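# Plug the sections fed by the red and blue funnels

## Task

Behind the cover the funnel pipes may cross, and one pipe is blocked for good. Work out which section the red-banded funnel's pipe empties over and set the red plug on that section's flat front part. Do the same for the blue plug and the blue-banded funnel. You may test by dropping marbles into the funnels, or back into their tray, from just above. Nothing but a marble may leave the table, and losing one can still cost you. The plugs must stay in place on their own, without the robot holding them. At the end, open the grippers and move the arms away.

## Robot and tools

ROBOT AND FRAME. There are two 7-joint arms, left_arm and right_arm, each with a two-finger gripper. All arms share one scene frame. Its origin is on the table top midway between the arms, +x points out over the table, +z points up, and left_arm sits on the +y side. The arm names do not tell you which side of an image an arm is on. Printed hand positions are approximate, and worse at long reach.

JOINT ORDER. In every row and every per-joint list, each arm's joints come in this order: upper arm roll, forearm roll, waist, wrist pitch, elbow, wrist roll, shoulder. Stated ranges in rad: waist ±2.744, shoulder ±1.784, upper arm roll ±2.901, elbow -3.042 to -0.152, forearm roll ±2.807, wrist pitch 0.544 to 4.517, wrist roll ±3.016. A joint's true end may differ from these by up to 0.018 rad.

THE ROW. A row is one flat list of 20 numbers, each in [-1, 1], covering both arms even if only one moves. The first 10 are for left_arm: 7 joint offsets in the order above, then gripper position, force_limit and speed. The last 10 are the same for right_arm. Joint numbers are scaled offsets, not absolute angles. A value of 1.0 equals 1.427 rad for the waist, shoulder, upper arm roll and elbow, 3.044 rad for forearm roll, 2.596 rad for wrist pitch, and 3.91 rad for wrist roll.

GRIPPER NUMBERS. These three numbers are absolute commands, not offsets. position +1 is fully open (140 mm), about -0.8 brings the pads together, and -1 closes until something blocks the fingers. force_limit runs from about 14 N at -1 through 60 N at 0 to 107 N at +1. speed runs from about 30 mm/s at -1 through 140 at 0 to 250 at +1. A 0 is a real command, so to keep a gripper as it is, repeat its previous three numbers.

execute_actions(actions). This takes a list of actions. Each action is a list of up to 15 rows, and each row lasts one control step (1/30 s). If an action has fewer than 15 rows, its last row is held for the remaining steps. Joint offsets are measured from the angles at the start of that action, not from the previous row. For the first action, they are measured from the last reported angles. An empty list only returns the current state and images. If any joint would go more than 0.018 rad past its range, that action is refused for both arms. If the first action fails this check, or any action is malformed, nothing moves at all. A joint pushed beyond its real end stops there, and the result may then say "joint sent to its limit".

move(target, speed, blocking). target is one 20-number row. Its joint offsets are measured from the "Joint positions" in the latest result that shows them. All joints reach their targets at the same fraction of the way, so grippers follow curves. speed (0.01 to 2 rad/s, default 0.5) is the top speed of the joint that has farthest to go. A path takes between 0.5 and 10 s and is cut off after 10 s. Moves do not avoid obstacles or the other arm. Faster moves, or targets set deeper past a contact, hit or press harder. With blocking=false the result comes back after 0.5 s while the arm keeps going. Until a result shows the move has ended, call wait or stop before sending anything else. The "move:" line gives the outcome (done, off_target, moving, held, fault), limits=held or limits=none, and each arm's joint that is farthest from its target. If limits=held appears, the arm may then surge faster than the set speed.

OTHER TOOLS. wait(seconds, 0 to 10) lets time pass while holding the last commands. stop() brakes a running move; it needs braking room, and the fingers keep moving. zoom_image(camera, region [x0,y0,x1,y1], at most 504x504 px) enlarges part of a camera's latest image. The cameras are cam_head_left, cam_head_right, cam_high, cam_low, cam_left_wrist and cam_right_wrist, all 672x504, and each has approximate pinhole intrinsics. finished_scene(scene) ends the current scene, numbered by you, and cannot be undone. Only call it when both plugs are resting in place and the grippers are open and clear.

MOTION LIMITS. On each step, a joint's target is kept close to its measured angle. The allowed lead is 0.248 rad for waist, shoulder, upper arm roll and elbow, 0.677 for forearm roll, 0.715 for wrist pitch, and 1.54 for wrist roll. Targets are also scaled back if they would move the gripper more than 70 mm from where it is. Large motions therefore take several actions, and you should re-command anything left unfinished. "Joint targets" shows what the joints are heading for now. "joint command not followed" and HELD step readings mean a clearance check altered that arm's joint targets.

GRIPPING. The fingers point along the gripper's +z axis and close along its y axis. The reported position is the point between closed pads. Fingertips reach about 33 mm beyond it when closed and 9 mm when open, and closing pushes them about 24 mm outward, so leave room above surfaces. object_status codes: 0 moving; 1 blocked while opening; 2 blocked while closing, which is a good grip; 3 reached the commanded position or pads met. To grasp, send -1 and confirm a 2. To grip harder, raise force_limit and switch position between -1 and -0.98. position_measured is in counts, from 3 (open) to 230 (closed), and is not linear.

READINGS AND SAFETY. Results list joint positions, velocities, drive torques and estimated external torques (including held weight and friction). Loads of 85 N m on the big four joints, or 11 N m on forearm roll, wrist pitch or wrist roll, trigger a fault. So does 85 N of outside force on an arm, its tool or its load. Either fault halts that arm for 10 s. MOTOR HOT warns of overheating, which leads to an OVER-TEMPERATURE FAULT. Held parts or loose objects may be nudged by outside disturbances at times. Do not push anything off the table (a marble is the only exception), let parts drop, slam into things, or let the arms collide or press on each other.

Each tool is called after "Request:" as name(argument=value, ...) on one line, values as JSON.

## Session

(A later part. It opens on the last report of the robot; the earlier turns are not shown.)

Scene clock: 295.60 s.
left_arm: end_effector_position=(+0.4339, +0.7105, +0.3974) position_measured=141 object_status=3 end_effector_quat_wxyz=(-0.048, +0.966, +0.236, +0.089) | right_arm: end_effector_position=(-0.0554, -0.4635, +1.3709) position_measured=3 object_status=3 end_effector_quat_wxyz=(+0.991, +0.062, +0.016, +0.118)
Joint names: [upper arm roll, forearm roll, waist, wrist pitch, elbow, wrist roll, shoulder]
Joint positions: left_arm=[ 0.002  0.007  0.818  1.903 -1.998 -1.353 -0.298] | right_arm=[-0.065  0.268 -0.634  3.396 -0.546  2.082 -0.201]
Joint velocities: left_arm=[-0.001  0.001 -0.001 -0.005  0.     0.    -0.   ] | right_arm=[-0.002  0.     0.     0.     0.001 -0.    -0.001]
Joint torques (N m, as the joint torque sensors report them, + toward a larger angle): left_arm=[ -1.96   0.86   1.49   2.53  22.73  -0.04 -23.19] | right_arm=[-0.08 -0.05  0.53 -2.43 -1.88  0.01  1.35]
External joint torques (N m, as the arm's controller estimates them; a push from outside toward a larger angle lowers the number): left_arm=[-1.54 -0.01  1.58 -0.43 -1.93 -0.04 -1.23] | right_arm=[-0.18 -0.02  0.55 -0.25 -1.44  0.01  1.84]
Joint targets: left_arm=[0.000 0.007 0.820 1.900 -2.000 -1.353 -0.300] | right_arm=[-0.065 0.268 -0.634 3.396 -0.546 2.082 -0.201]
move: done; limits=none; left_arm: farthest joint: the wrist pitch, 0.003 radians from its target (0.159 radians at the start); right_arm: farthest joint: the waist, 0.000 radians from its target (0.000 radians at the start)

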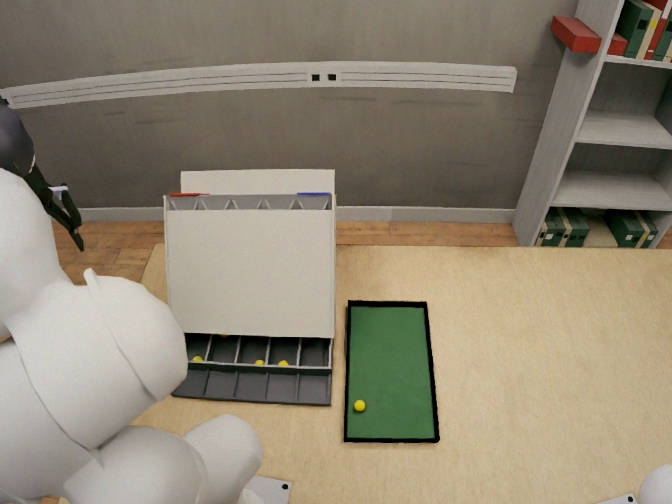

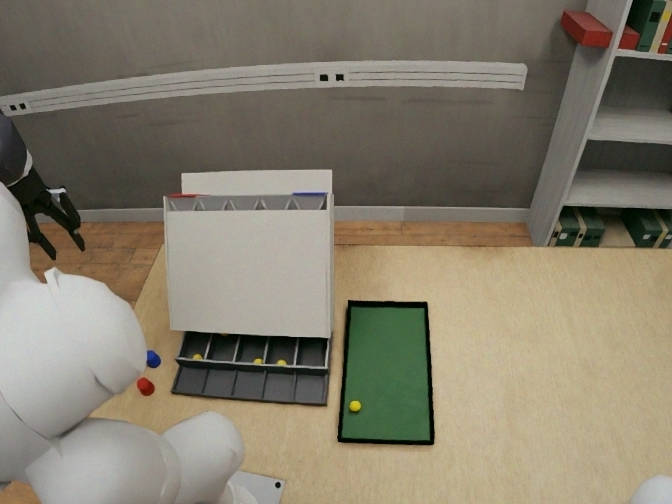

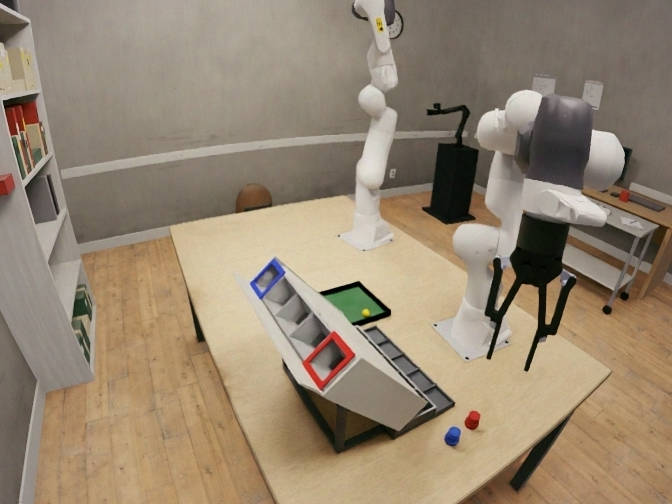

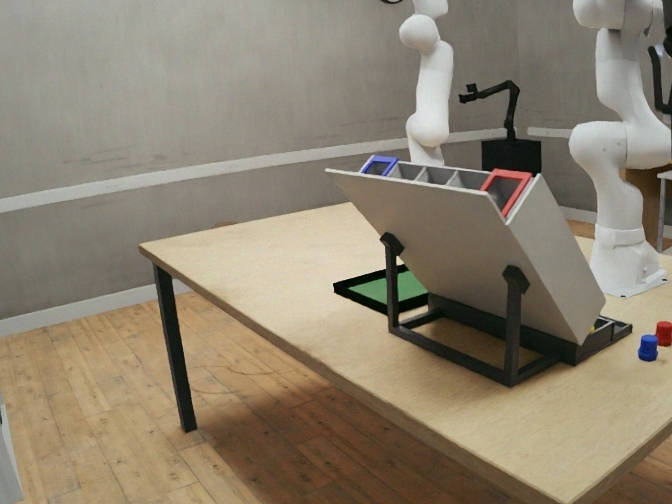

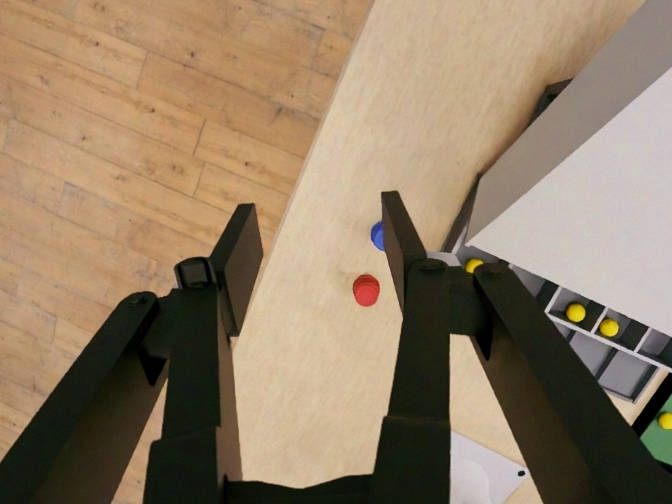

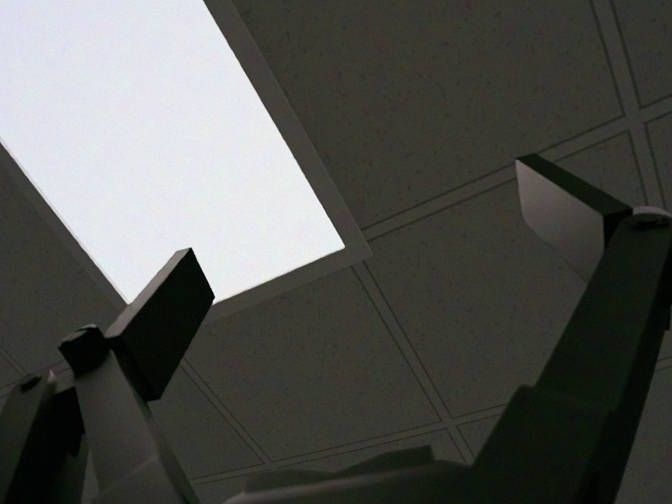

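Request:
zoom_image(camera="cam_left_wrist", region=[330, 210, 430, 320])

Request:
wait(seconds=0)

Region (330, 210, 430, 320) of cam_left_wrist's 672x504 image, scaled by 4.582, with more detail than that image has; it fills the left 458 columns of this view, and the rest is white.

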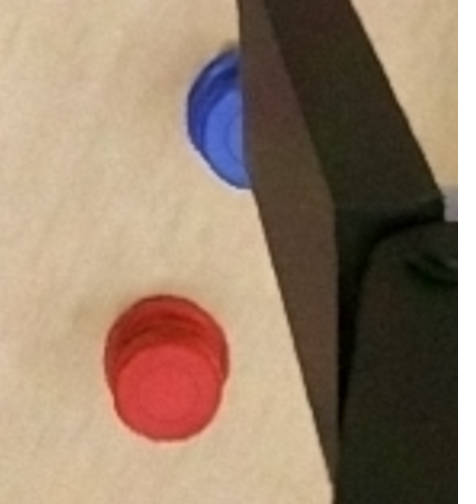

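Scene clock: 299.00 s.
left_arm: end_effector_position=(+0.4337, +0.7103, +0.3972) position_measured=141 object_status=3 end_effector_quat_wxyz=(-0.047, +0.966, +0.236, +0.089) | right_arm: end_effector_position=(-0.0554, -0.4635, +1.3709) position_measured=3 object_status=3 end_effector_quat_wxyz=(+0.991, +0.062, +0.016, +0.118)
Joint names: [upper arm roll, forearm roll, waist, wrist pitch, elbow, wrist roll, shoulder]
Joint positions: left_arm=[ 0.001  0.007  0.818  1.902 -1.998 -1.353 -0.298] | right_arm=[-0.065  0.268 -0.634  3.396 -0.546  2.082 -0.201]
Joint velocities: left_arm=[-0.001  0.     0.001  0.     0.001 -0.    -0.001] | right_arm=[-0.001  0.001  0.002 -0.     0.001  0.002  0.   ]
Joint torques (N m, as the joint torque sensors report them, + toward a larger angle): left_arm=[ -1.37   0.88   1.55   2.59  23.2   -0.01 -23.01] | right_arm=[ 0.45 -0.08  0.67 -2.4  -1.49  0.05  1.37]
External joint torques (N m, as the arm's controller estimates them; a push from outside toward a larger angle lowers the number): left_arm=[-1.13  0.01  1.5  -0.39 -1.56 -0.01 -0.93] | right_arm=[ 0.34 -0.06  0.67 -0.19 -0.82  0.05  1.4 ]
Joint targets: left_arm=[0.000 0.007 0.820 1.900 -2.000 -1.353 -0.300] | right_arm=[-0.065 0.268 -0.634 3.396 -0.546 2.082 -0.201]

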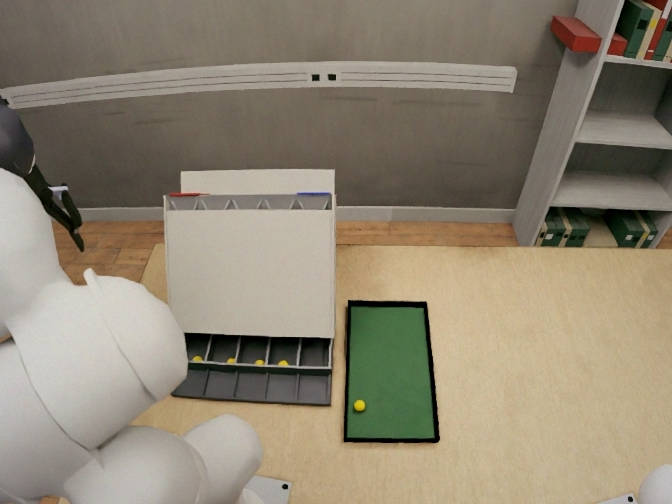

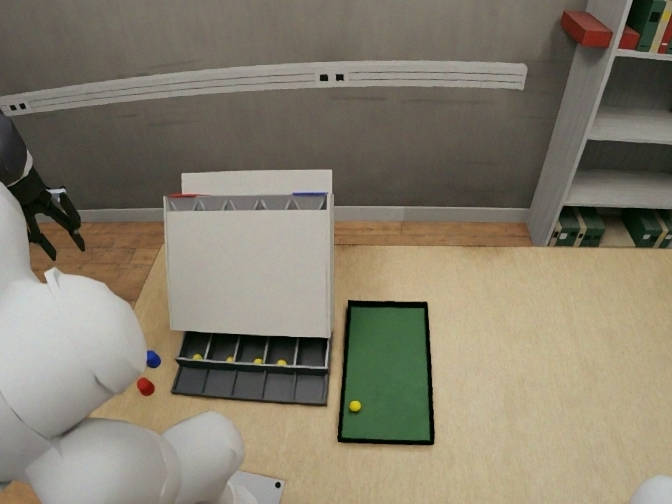

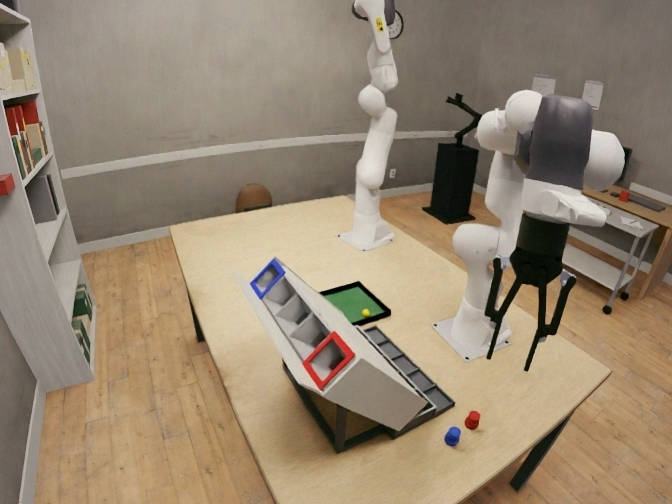

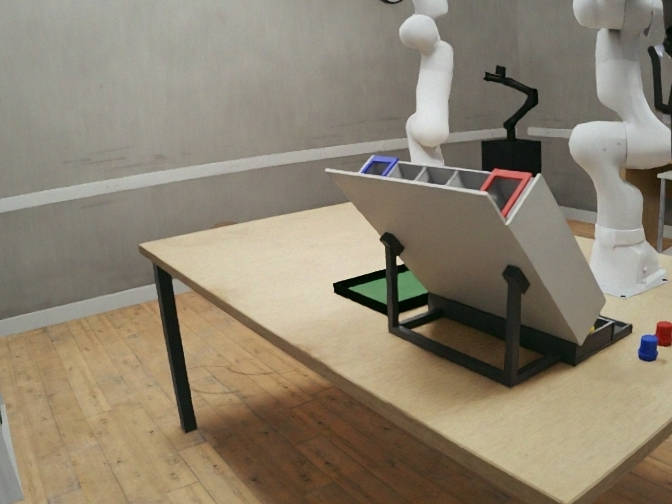

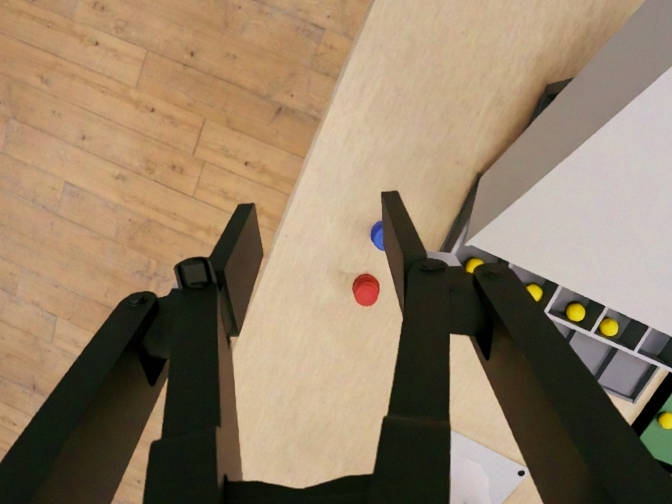

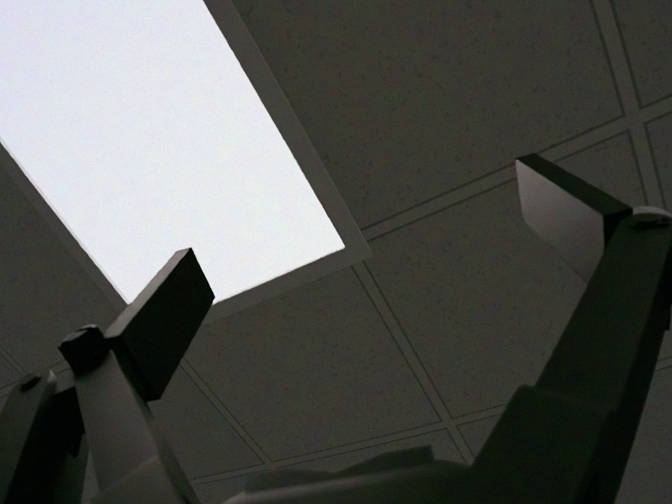

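Request:
move(target=[0,0,0.0385,0.2739,-0.5837,0,0.0568,0.15,-0.2,0.5,0,0,0,0,0,0,0,1,-0.5,0.5], speed=0.7)

Scene clock: 338.20 s.
left_arm: end_effector_position=(+0.2978, +0.6193, +0.0510) position_measured=110 object_status=3 end_effector_quat_wxyz=(-0.001, +0.965, +0.260, -0.001) | right_arm: end_effector_position=(-0.0554, -0.4635, +1.3709) position_measured=3 object_status=3 end_effector_quat_wxyz=(+0.991, +0.062, +0.016, +0.118)
Joint names: [upper arm roll, forearm roll, waist, wrist pitch, elbow, wrist roll, shoulder]
Joint positions: left_arm=[ 0.001  0.007  0.87   2.61  -2.828 -1.353 -0.217] | right_arm=[-0.065  0.268 -0.634  3.396 -0.546  2.082 -0.201]
Joint velocities: left_arm=[-0.001 -0.     0.001  0.005  0.001  0.001 -0.001] | right_arm=[-0.002  0.    -0.002 -0.001 -0.001 -0.001  0.   ]
Joint torques (N m, as the joint torque sensors report them, + toward a larger angle): left_arm=[ -0.89   0.41   2.1    2.9   17.51  -0.02 -18.37] | right_arm=[ 0.47 -0.03  0.47 -2.41 -1.84  0.04  1.34]
External joint torques (N m, as the arm's controller estimates them; a push from outside toward a larger angle lowers the number): left_arm=[-0.66 -0.02  2.12  0.37 -0.8  -0.02  0.11] | right_arm=[ 0.36  0.    0.48 -0.2  -1.17  0.04  1.42]
Joint targets: left_arm=[0.001 0.007 0.873 2.613 -2.831 -1.353 -0.217] | right_arm=[-0.065 0.268 -0.634 3.396 -0.546 2.082 -0.201]
move: done; limits=none; left_arm: farthest joint: the waist, 0.003 radians from its target (0.055 radians at the start); right_arm: farthest joint: the waist, 0.000 radians from its target (0.000 radians at the start)

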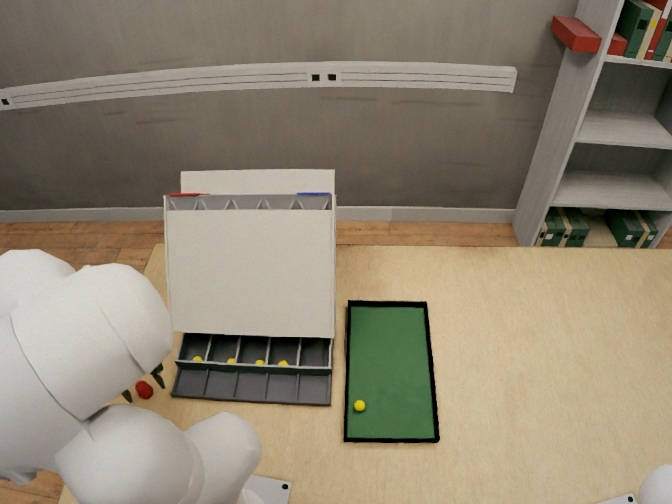

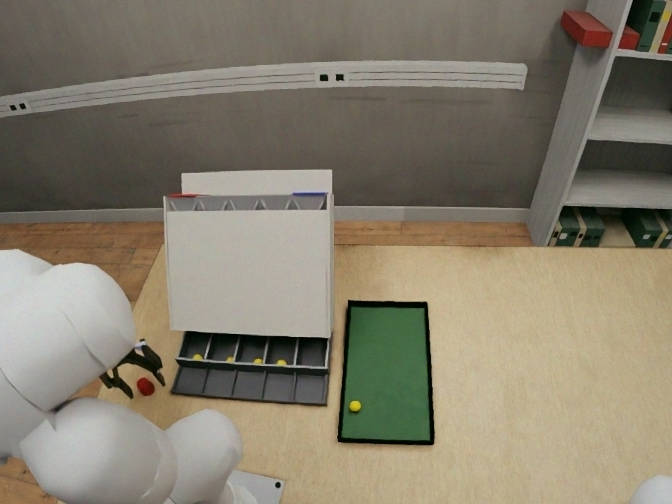

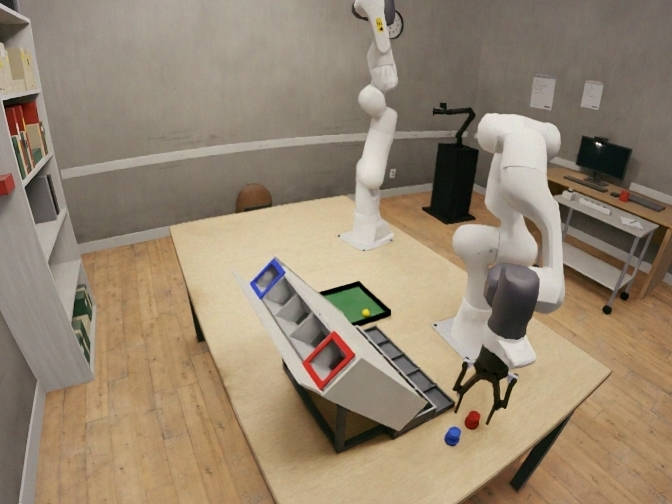

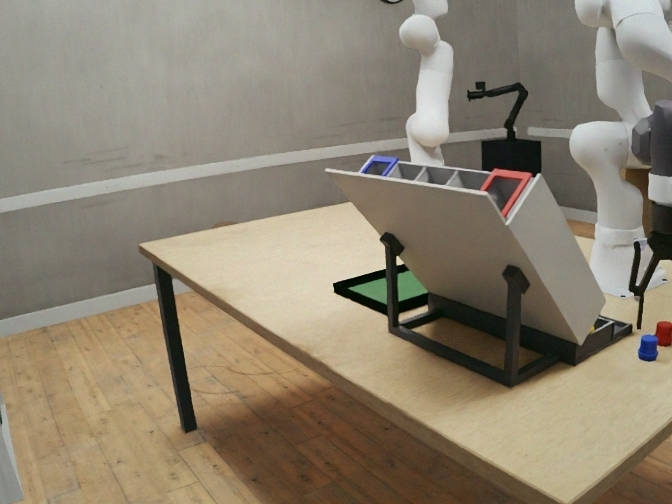

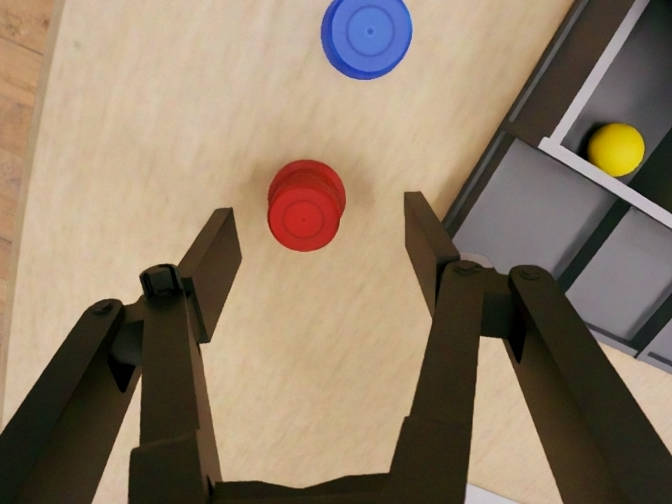

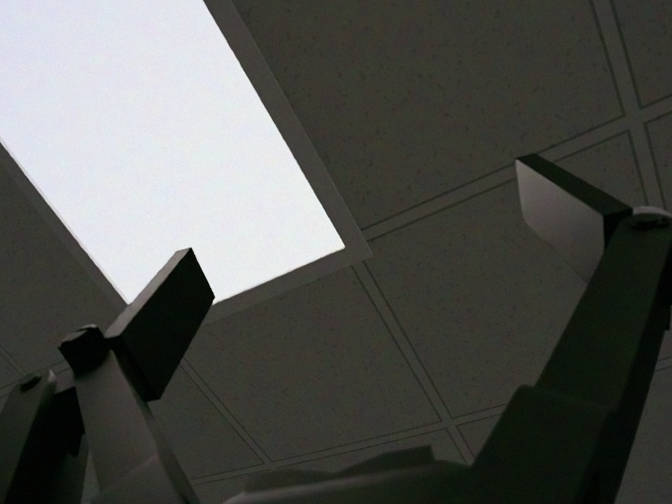

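Request:
move(target=[0,0,0.0103,0,0.0206,0,0.0195,-1,-0.2,-0.7,0,0,0,0,0,0,0,1,-0.5,0.5], speed=0.2)

Scene clock: 358.90 s.
left_arm: end_effector_position=(+0.3017, +0.6292, +0.0514) position_measured=190 object_status=2 end_effector_quat_wxyz=(-0.002, +0.964, +0.266, -0.000) | right_arm: end_effector_position=(-0.0554, -0.4635, +1.3709) position_measured=3 object_status=3 end_effector_quat_wxyz=(+0.991, +0.062, +0.016, +0.118)
Joint names: [upper arm roll, forearm roll, waist, wrist pitch, elbow, wrist roll, shoulder]
Joint positions: left_arm=[ 0.001  0.007  0.882  2.61  -2.801 -1.353 -0.191] | right_arm=[-0.065  0.268 -0.634  3.396 -0.546  2.082 -0.201]
Joint velocities: left_arm=[-0.001 -0.001 -0.    -0.001  0.001 -0.003 -0.   ] | right_arm=[-0.     0.    -0.     0.001 -0.001 -0.001  0.001]
Joint torques (N m, as the joint torque sensors report them, + toward a larger angle): left_arm=[ -0.94   0.44   2.02   2.48  19.58  -0.1  -18.76] | right_arm=[ 0.3  -0.06  0.65 -2.43 -1.77  0.04  1.32]
External joint torques (N m, as the arm's controller estimates them; a push from outside toward a larger angle lowers the number): left_arm=[-0.74  0.01  2.03 -0.04  1.26 -0.1   0.62] | right_arm=[ 0.16 -0.03  0.64 -0.2  -0.92  0.04  1.02]
Joint targets: left_arm=[0.001 0.007 0.885 2.610 -2.799 -1.353 -0.189] | right_arm=[-0.065 0.268 -0.634 3.396 -0.546 2.082 -0.201]
move: done; limits=none; left_arm: farthest joint: the waist, 0.003 radians from its target (0.015 radians at the start); right_arm: farthest joint: the waist, 0.000 radians from its target (0.000 radians at the start)

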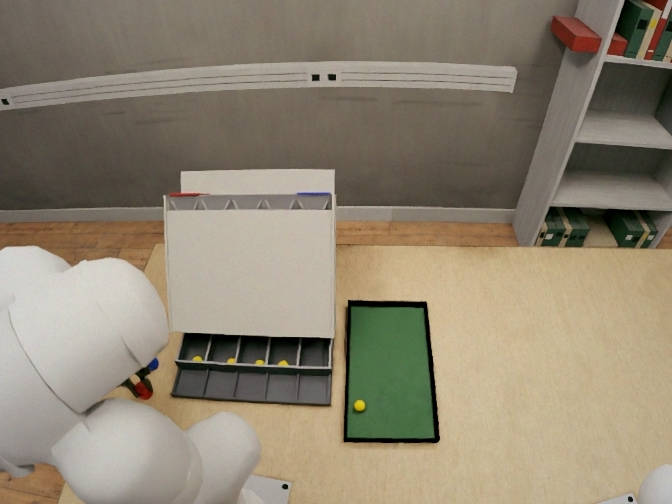

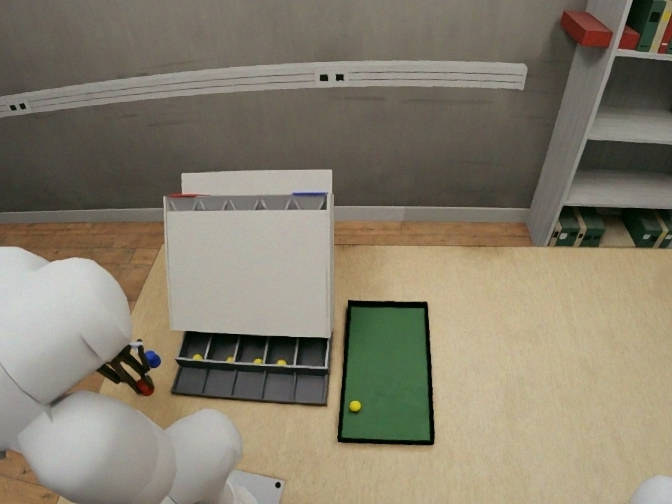

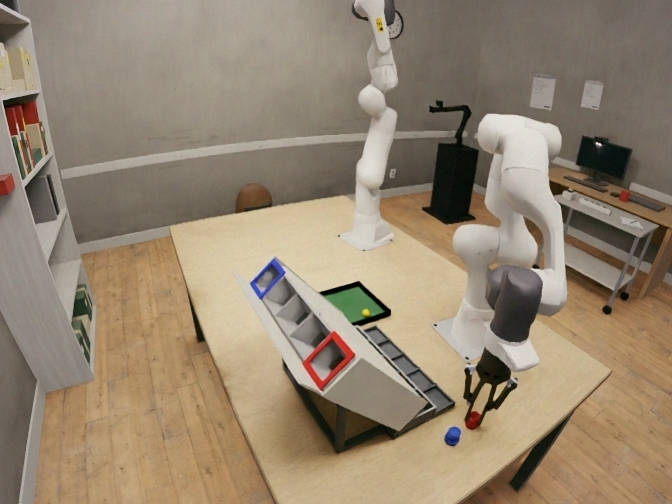

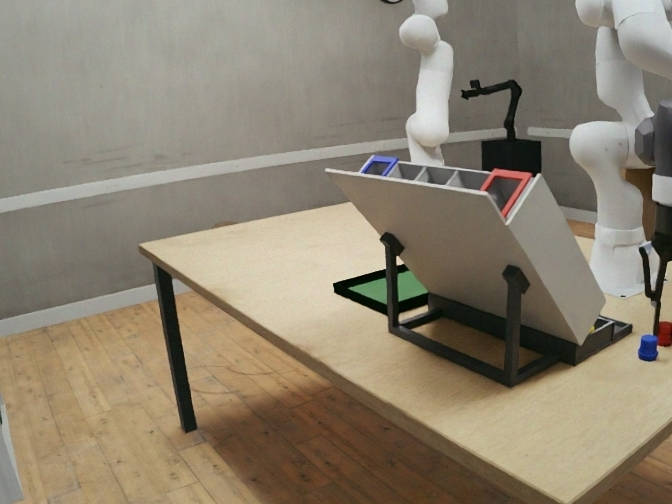

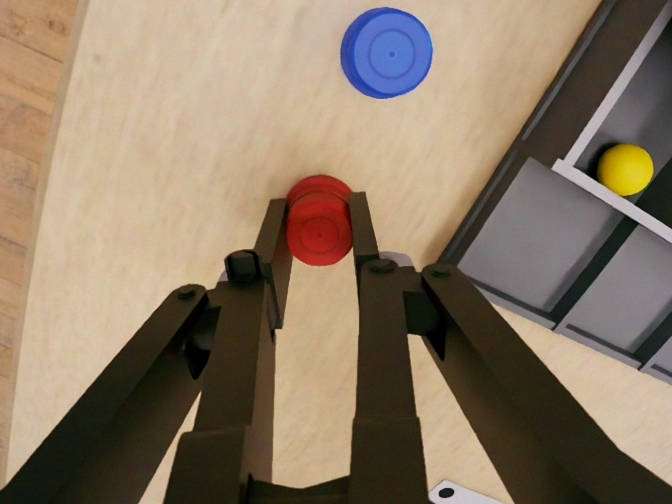

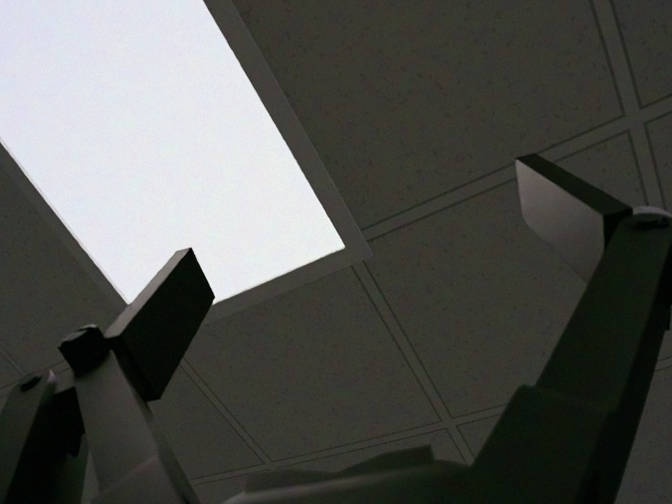

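Request:
move(target=[0,0,-0.3728,-0.1136,-0.096,0,-0.3031,-1,-0.2,-0.7,0,0,0,0,0,0,0,1,-0.5,0.5], speed=0.6)

Scene clock: 373.00 s.
left_arm: end_effector_position=(+0.3330, +0.4424, +0.1204) position_measured=190 object_status=2 end_effector_quat_wxyz=(-0.003, +1.000, +0.005, +0.001) | right_arm: end_effector_position=(-0.0554, -0.4635, +1.3709) position_measured=3 object_status=3 end_effector_quat_wxyz=(+0.991, +0.062, +0.016, +0.118)
Joint names: [upper arm roll, forearm roll, waist, wrist pitch, elbow, wrist roll, shoulder]
Joint positions: left_arm=[ 0.     0.007  0.353  2.318 -2.936 -1.353 -0.621] | right_arm=[-0.065  0.268 -0.634  3.396 -0.546  2.082 -0.201]
Joint velocities: left_arm=[-0.     0.    -0.    -0.003 -0.001  0.    -0.   ] | right_arm=[ 0.     0.001  0.     0.    -0.    -0.002 -0.   ]
Joint torques (N m, as the joint torque sensors report them, + toward a larger angle): left_arm=[ -0.37   0.56  -1.34   2.21  20.74  -0.04 -10.07] | right_arm=[-0.05 -0.1   0.64 -2.43 -2.07  0.01  1.32]
External joint torques (N m, as the arm's controller estimates them; a push from outside toward a larger angle lowers the number): left_arm=[ 0.2  -0.08 -1.33 -0.34 -1.43 -0.04 -1.68] | right_arm=[-0.16 -0.08  0.65 -0.23 -1.44  0.    1.49]
Joint targets: left_arm=[0.001 0.007 0.350 2.315 -2.938 -1.353 -0.624] | right_arm=[-0.065 0.268 -0.634 3.396 -0.546 2.082 -0.201]
move: done; limits=none; left_arm: farthest joint: the waist, 0.003 radians from its target (0.532 radians at the start); right_arm: farthest joint: the waist, 0.000 radians from its target (0.000 radians at the start)

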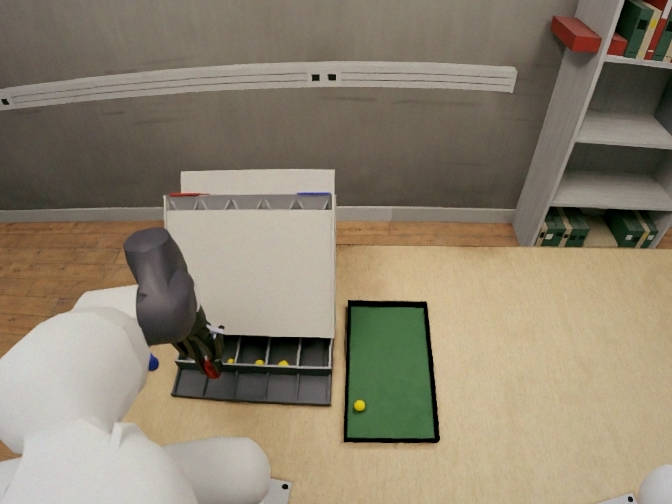

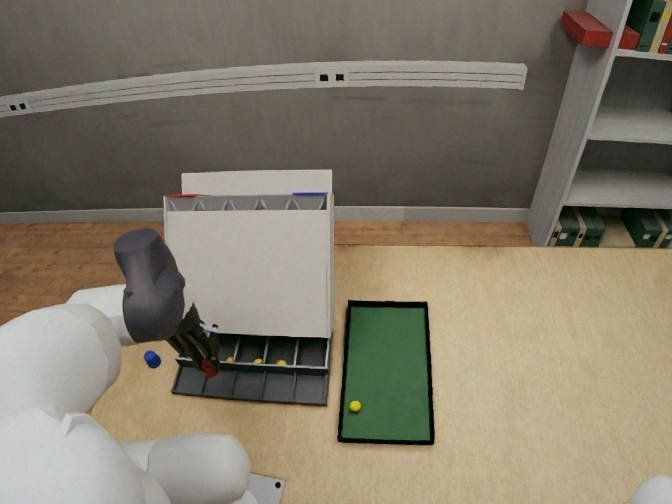

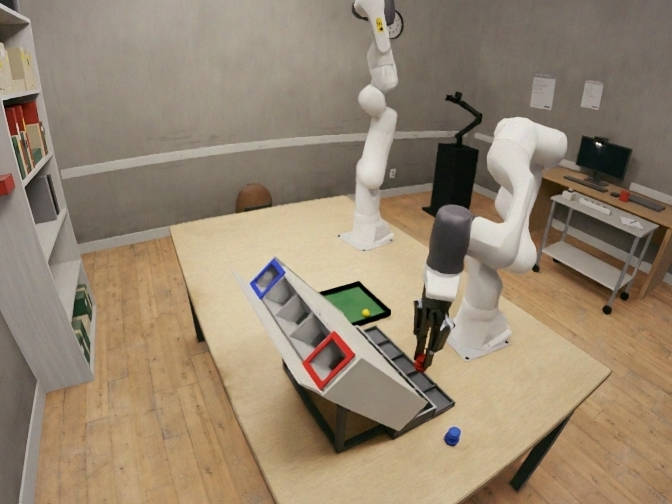

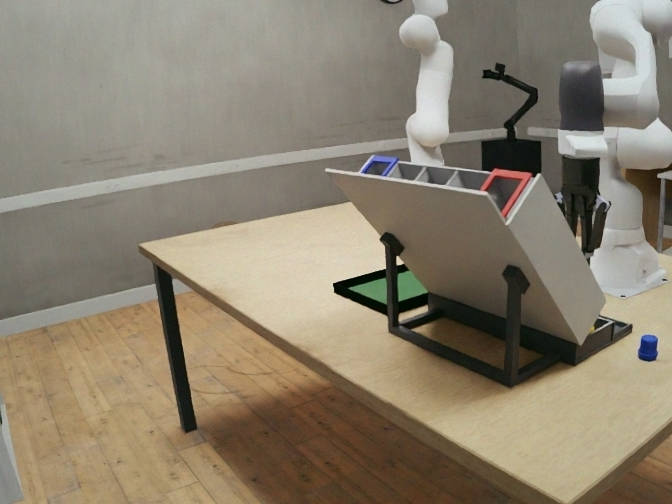

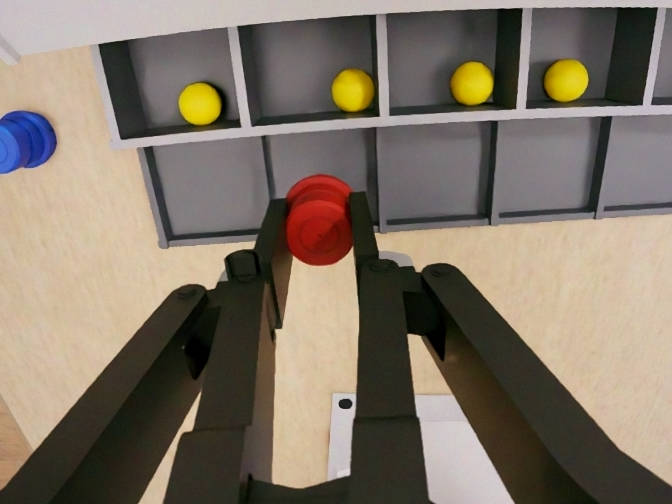

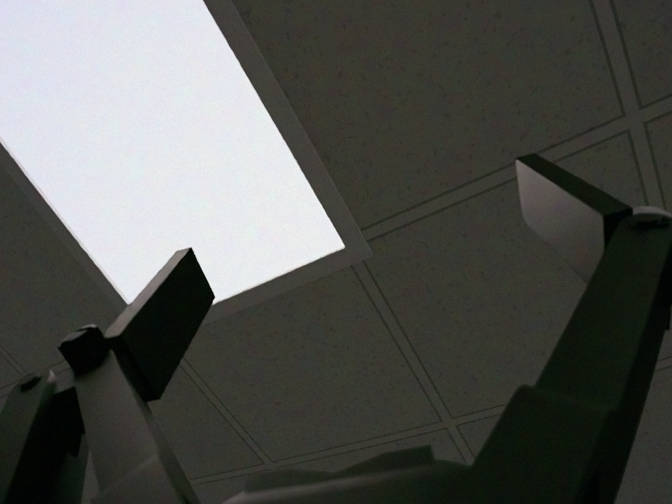

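Request:
move(target=[0,0,-0.005,0.0994,-0.0455,0,0.1374,-1,-0.2,-0.7,0,0,0,0,0,0,0,1,-0.5,0.5], speed=0.3)

Scene clock: 382.00 s.
left_arm: end_effector_position=(+0.3324, +0.4402, +0.0578) position_measured=190 object_status=2 end_effector_quat_wxyz=(-0.002, +1.000, +0.002, +0.001) | right_arm: end_effector_position=(-0.0554, -0.4635, +1.3709) position_measured=3 object_status=3 end_effector_quat_wxyz=(+0.991, +0.062, +0.016, +0.118)
Joint names: [upper arm roll, forearm roll, waist, wrist pitch, elbow, wrist roll, shoulder]
Joint positions: left_arm=[ 0.     0.007  0.348  2.573 -2.998 -1.353 -0.427] | right_arm=[-0.065  0.268 -0.634  3.396 -0.546  2.082 -0.201]
Joint velocities: left_arm=[ 0.001 -0.001  0.     0.004  0.001 -0.     0.002] | right_arm=[-0.001  0.    -0.002 -0.001  0.    -0.001  0.   ]
Joint torques (N m, as the joint torque sensors report them, + toward a larger angle): left_arm=[ -0.66   0.45  -1.7    2.83  18.04  -0.08 -11.26] | right_arm=[-0.12 -0.03  0.8  -2.42 -1.85  0.05  1.59]
External joint torques (N m, as the arm's controller estimates them; a push from outside toward a larger angle lowers the number): left_arm=[-0.27 -0.01 -1.71  0.3  -0.85 -0.08  0.39] | right_arm=[-0.23  0.    0.81 -0.2  -1.1   0.05  1.49]
Joint targets: left_arm=[0.000 0.007 0.346 2.576 -3.001 -1.353 -0.425] | right_arm=[-0.065 0.268 -0.634 3.396 -0.546 2.082 -0.201]
move: done; limits=none; left_arm: farthest joint: the elbow, 0.003 radians from its target (0.065 radians at the start); right_arm: farthest joint: the waist, 0.000 radians from its target (0.000 radians at the start)

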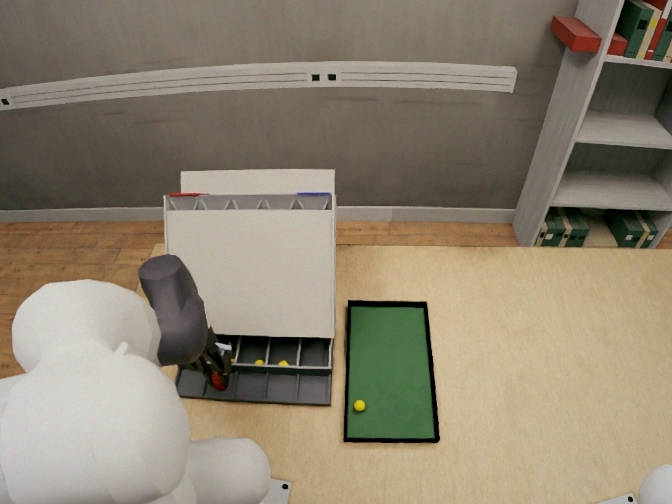

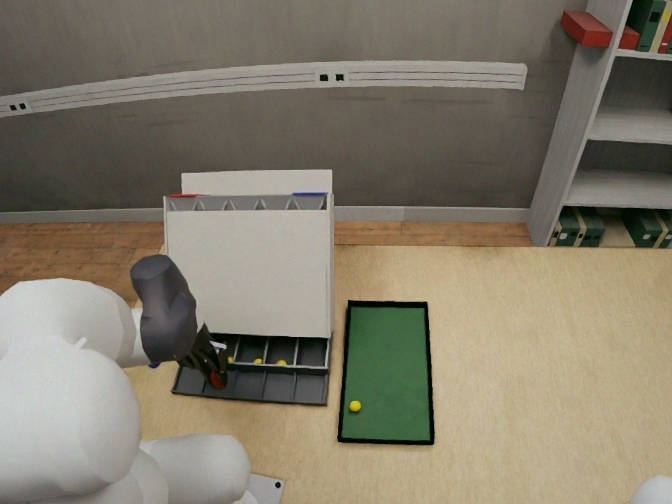

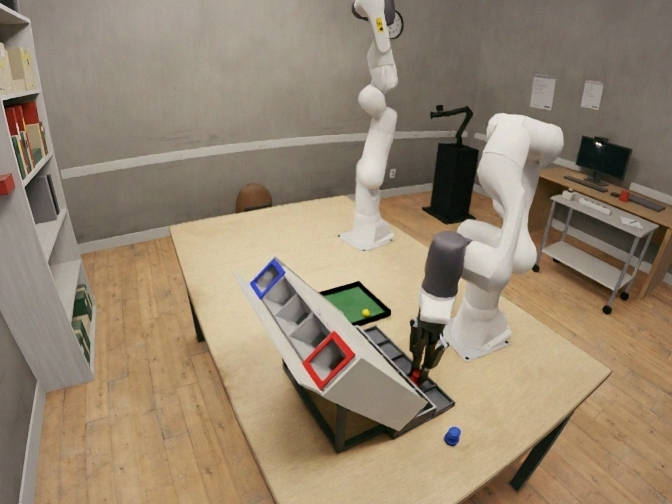

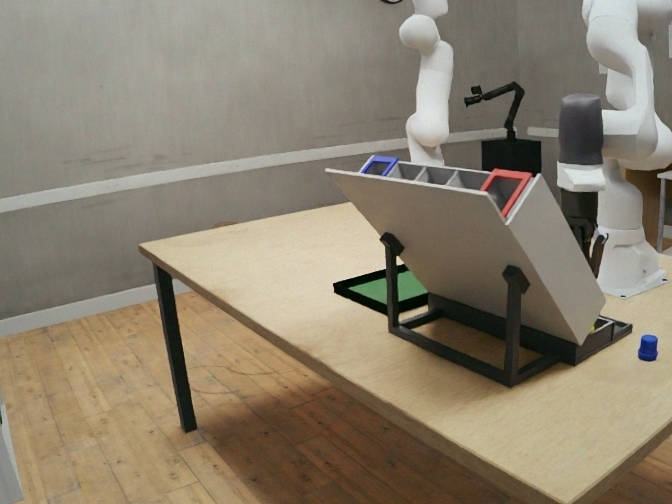

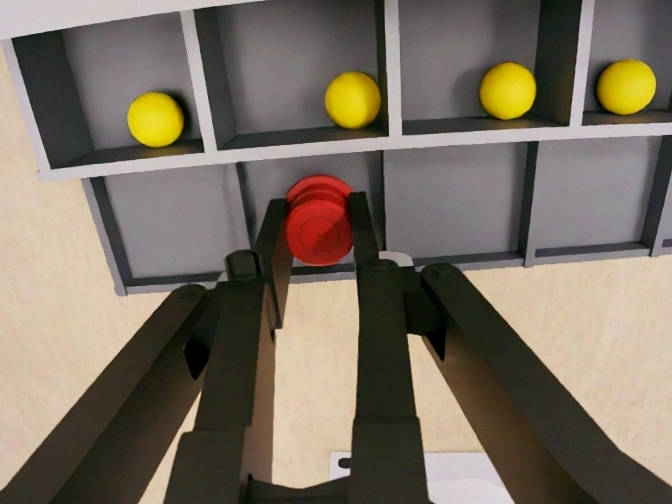

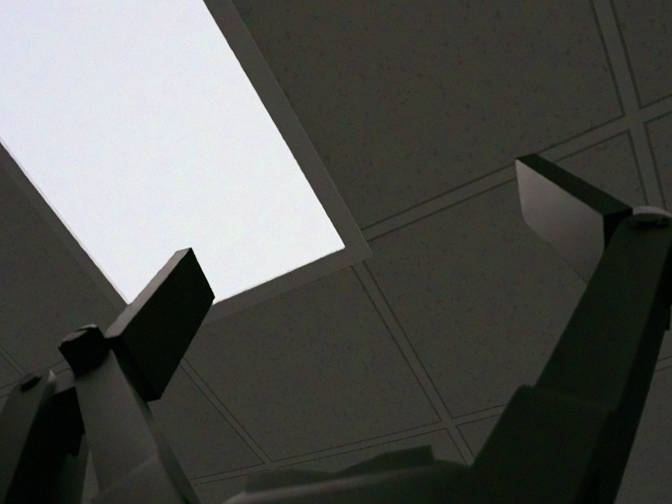

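Request:
move(target=[0,0,0.295,-0.0992,0.112,0,-0.0671,0.2,-0.2,0.8,0,0,0,0,0,0,0,1,-0.5,0.5], speed=0.5)

Scene clock: 410.40 s.
left_arm: end_effector_position=(+0.3008, +0.5749, +0.1283) position_measured=104 object_status=3 end_effector_quat_wxyz=(-0.002, +0.978, +0.211, -0.002) | right_arm: end_effector_position=(-0.0554, -0.4635, +1.3709) position_measured=3 object_status=3 end_effector_quat_wxyz=(+0.991, +0.062, +0.016, +0.118)
Joint names: [upper arm roll, forearm roll, waist, wrist pitch, elbow, wrist roll, shoulder]
Joint positions: left_arm=[ 0.001  0.007  0.767  2.318 -2.841 -1.353 -0.521] | right_arm=[-0.065  0.268 -0.634  3.396 -0.546  2.082 -0.201]
Joint velocities: left_arm=[-0.    -0.001  0.    -0.005 -0.001 -0.001  0.001] | right_arm=[ 0.001  0.001 -0.     0.    -0.     0.001  0.001]
Joint torques (N m, as the joint torque sensors report them, + toward a larger angle): left_arm=[ -1.52   0.58   1.91   2.21  23.47   0.03 -13.49] | right_arm=[ 0.06 -0.05  0.77 -2.41 -1.9   0.    1.67]
External joint torques (N m, as the arm's controller estimates them; a push from outside toward a larger angle lowers the number): left_arm=[-1.03 -0.05  1.9  -0.31  1.46  0.03 -1.86] | right_arm=[-0.08 -0.02  0.77 -0.2  -1.19 -0.01  1.63]
Joint targets: left_arm=[0.000 0.007 0.769 2.315 -2.839 -1.353 -0.523] | right_arm=[-0.065 0.268 -0.634 3.396 -0.546 2.082 -0.201]
move: done; limits=none; left_arm: farthest joint: the elbow, 0.003 radians from its target (0.160 radians at the start); right_arm: farthest joint: the waist, 0.000 radians from its target (0.000 radians at the start)

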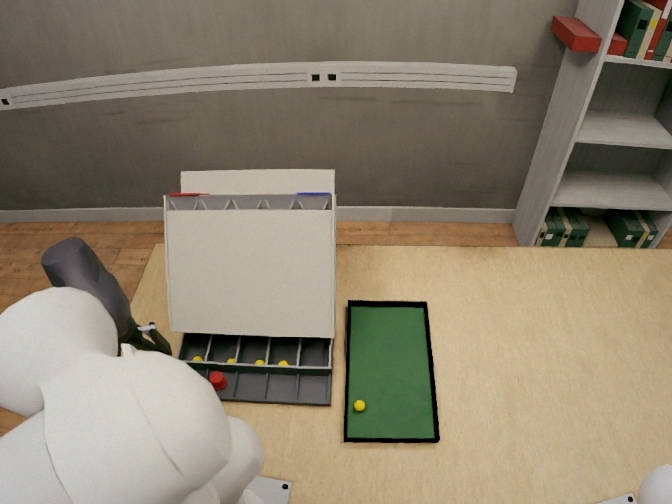

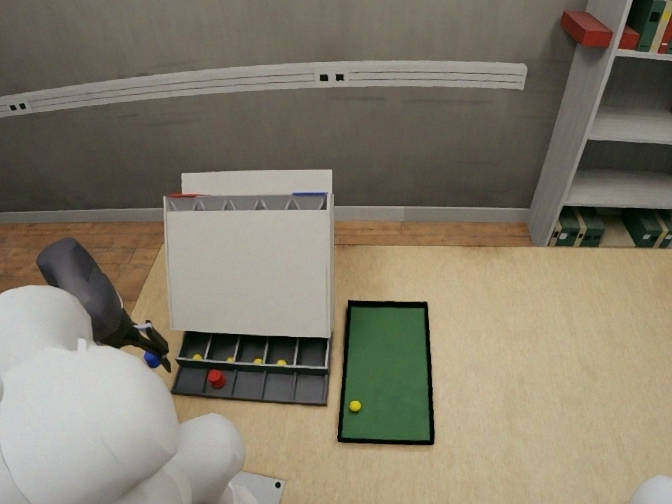

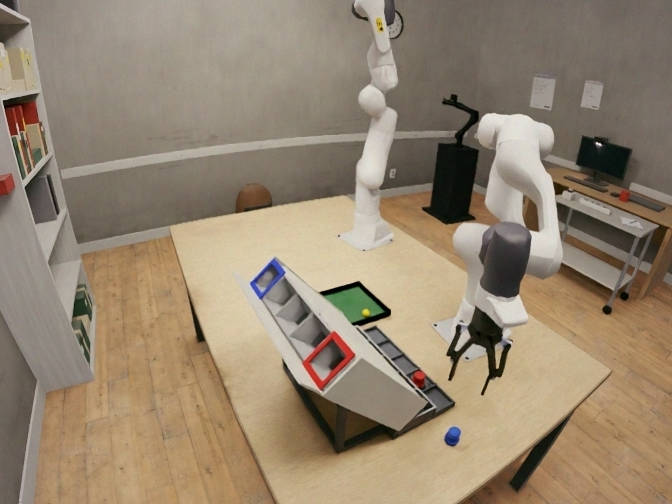

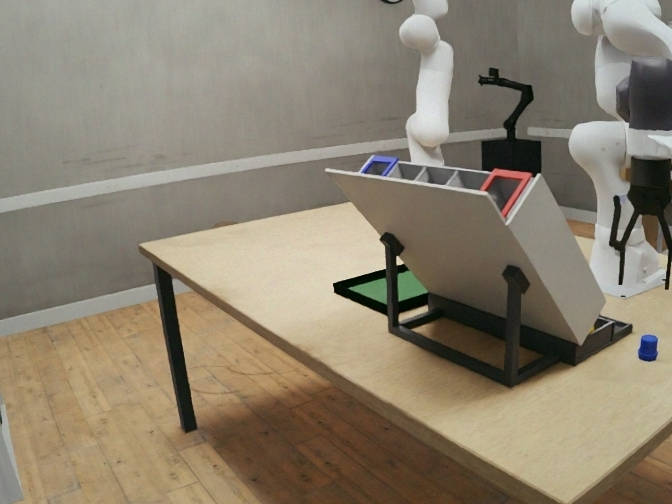

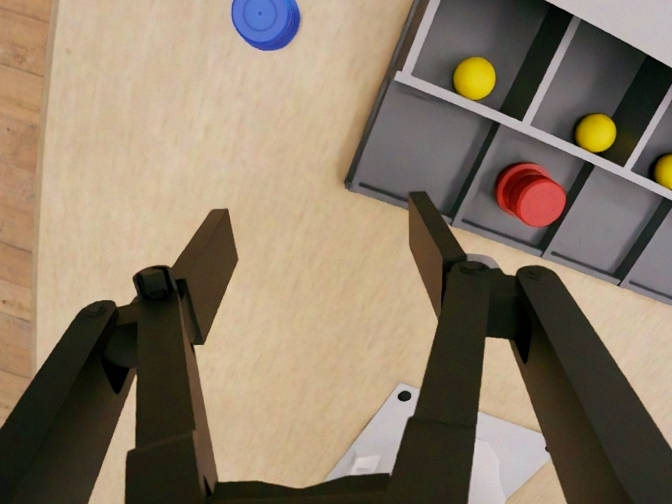

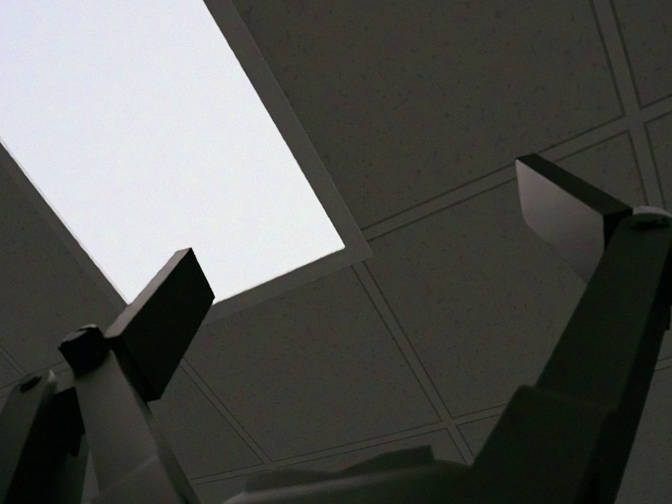

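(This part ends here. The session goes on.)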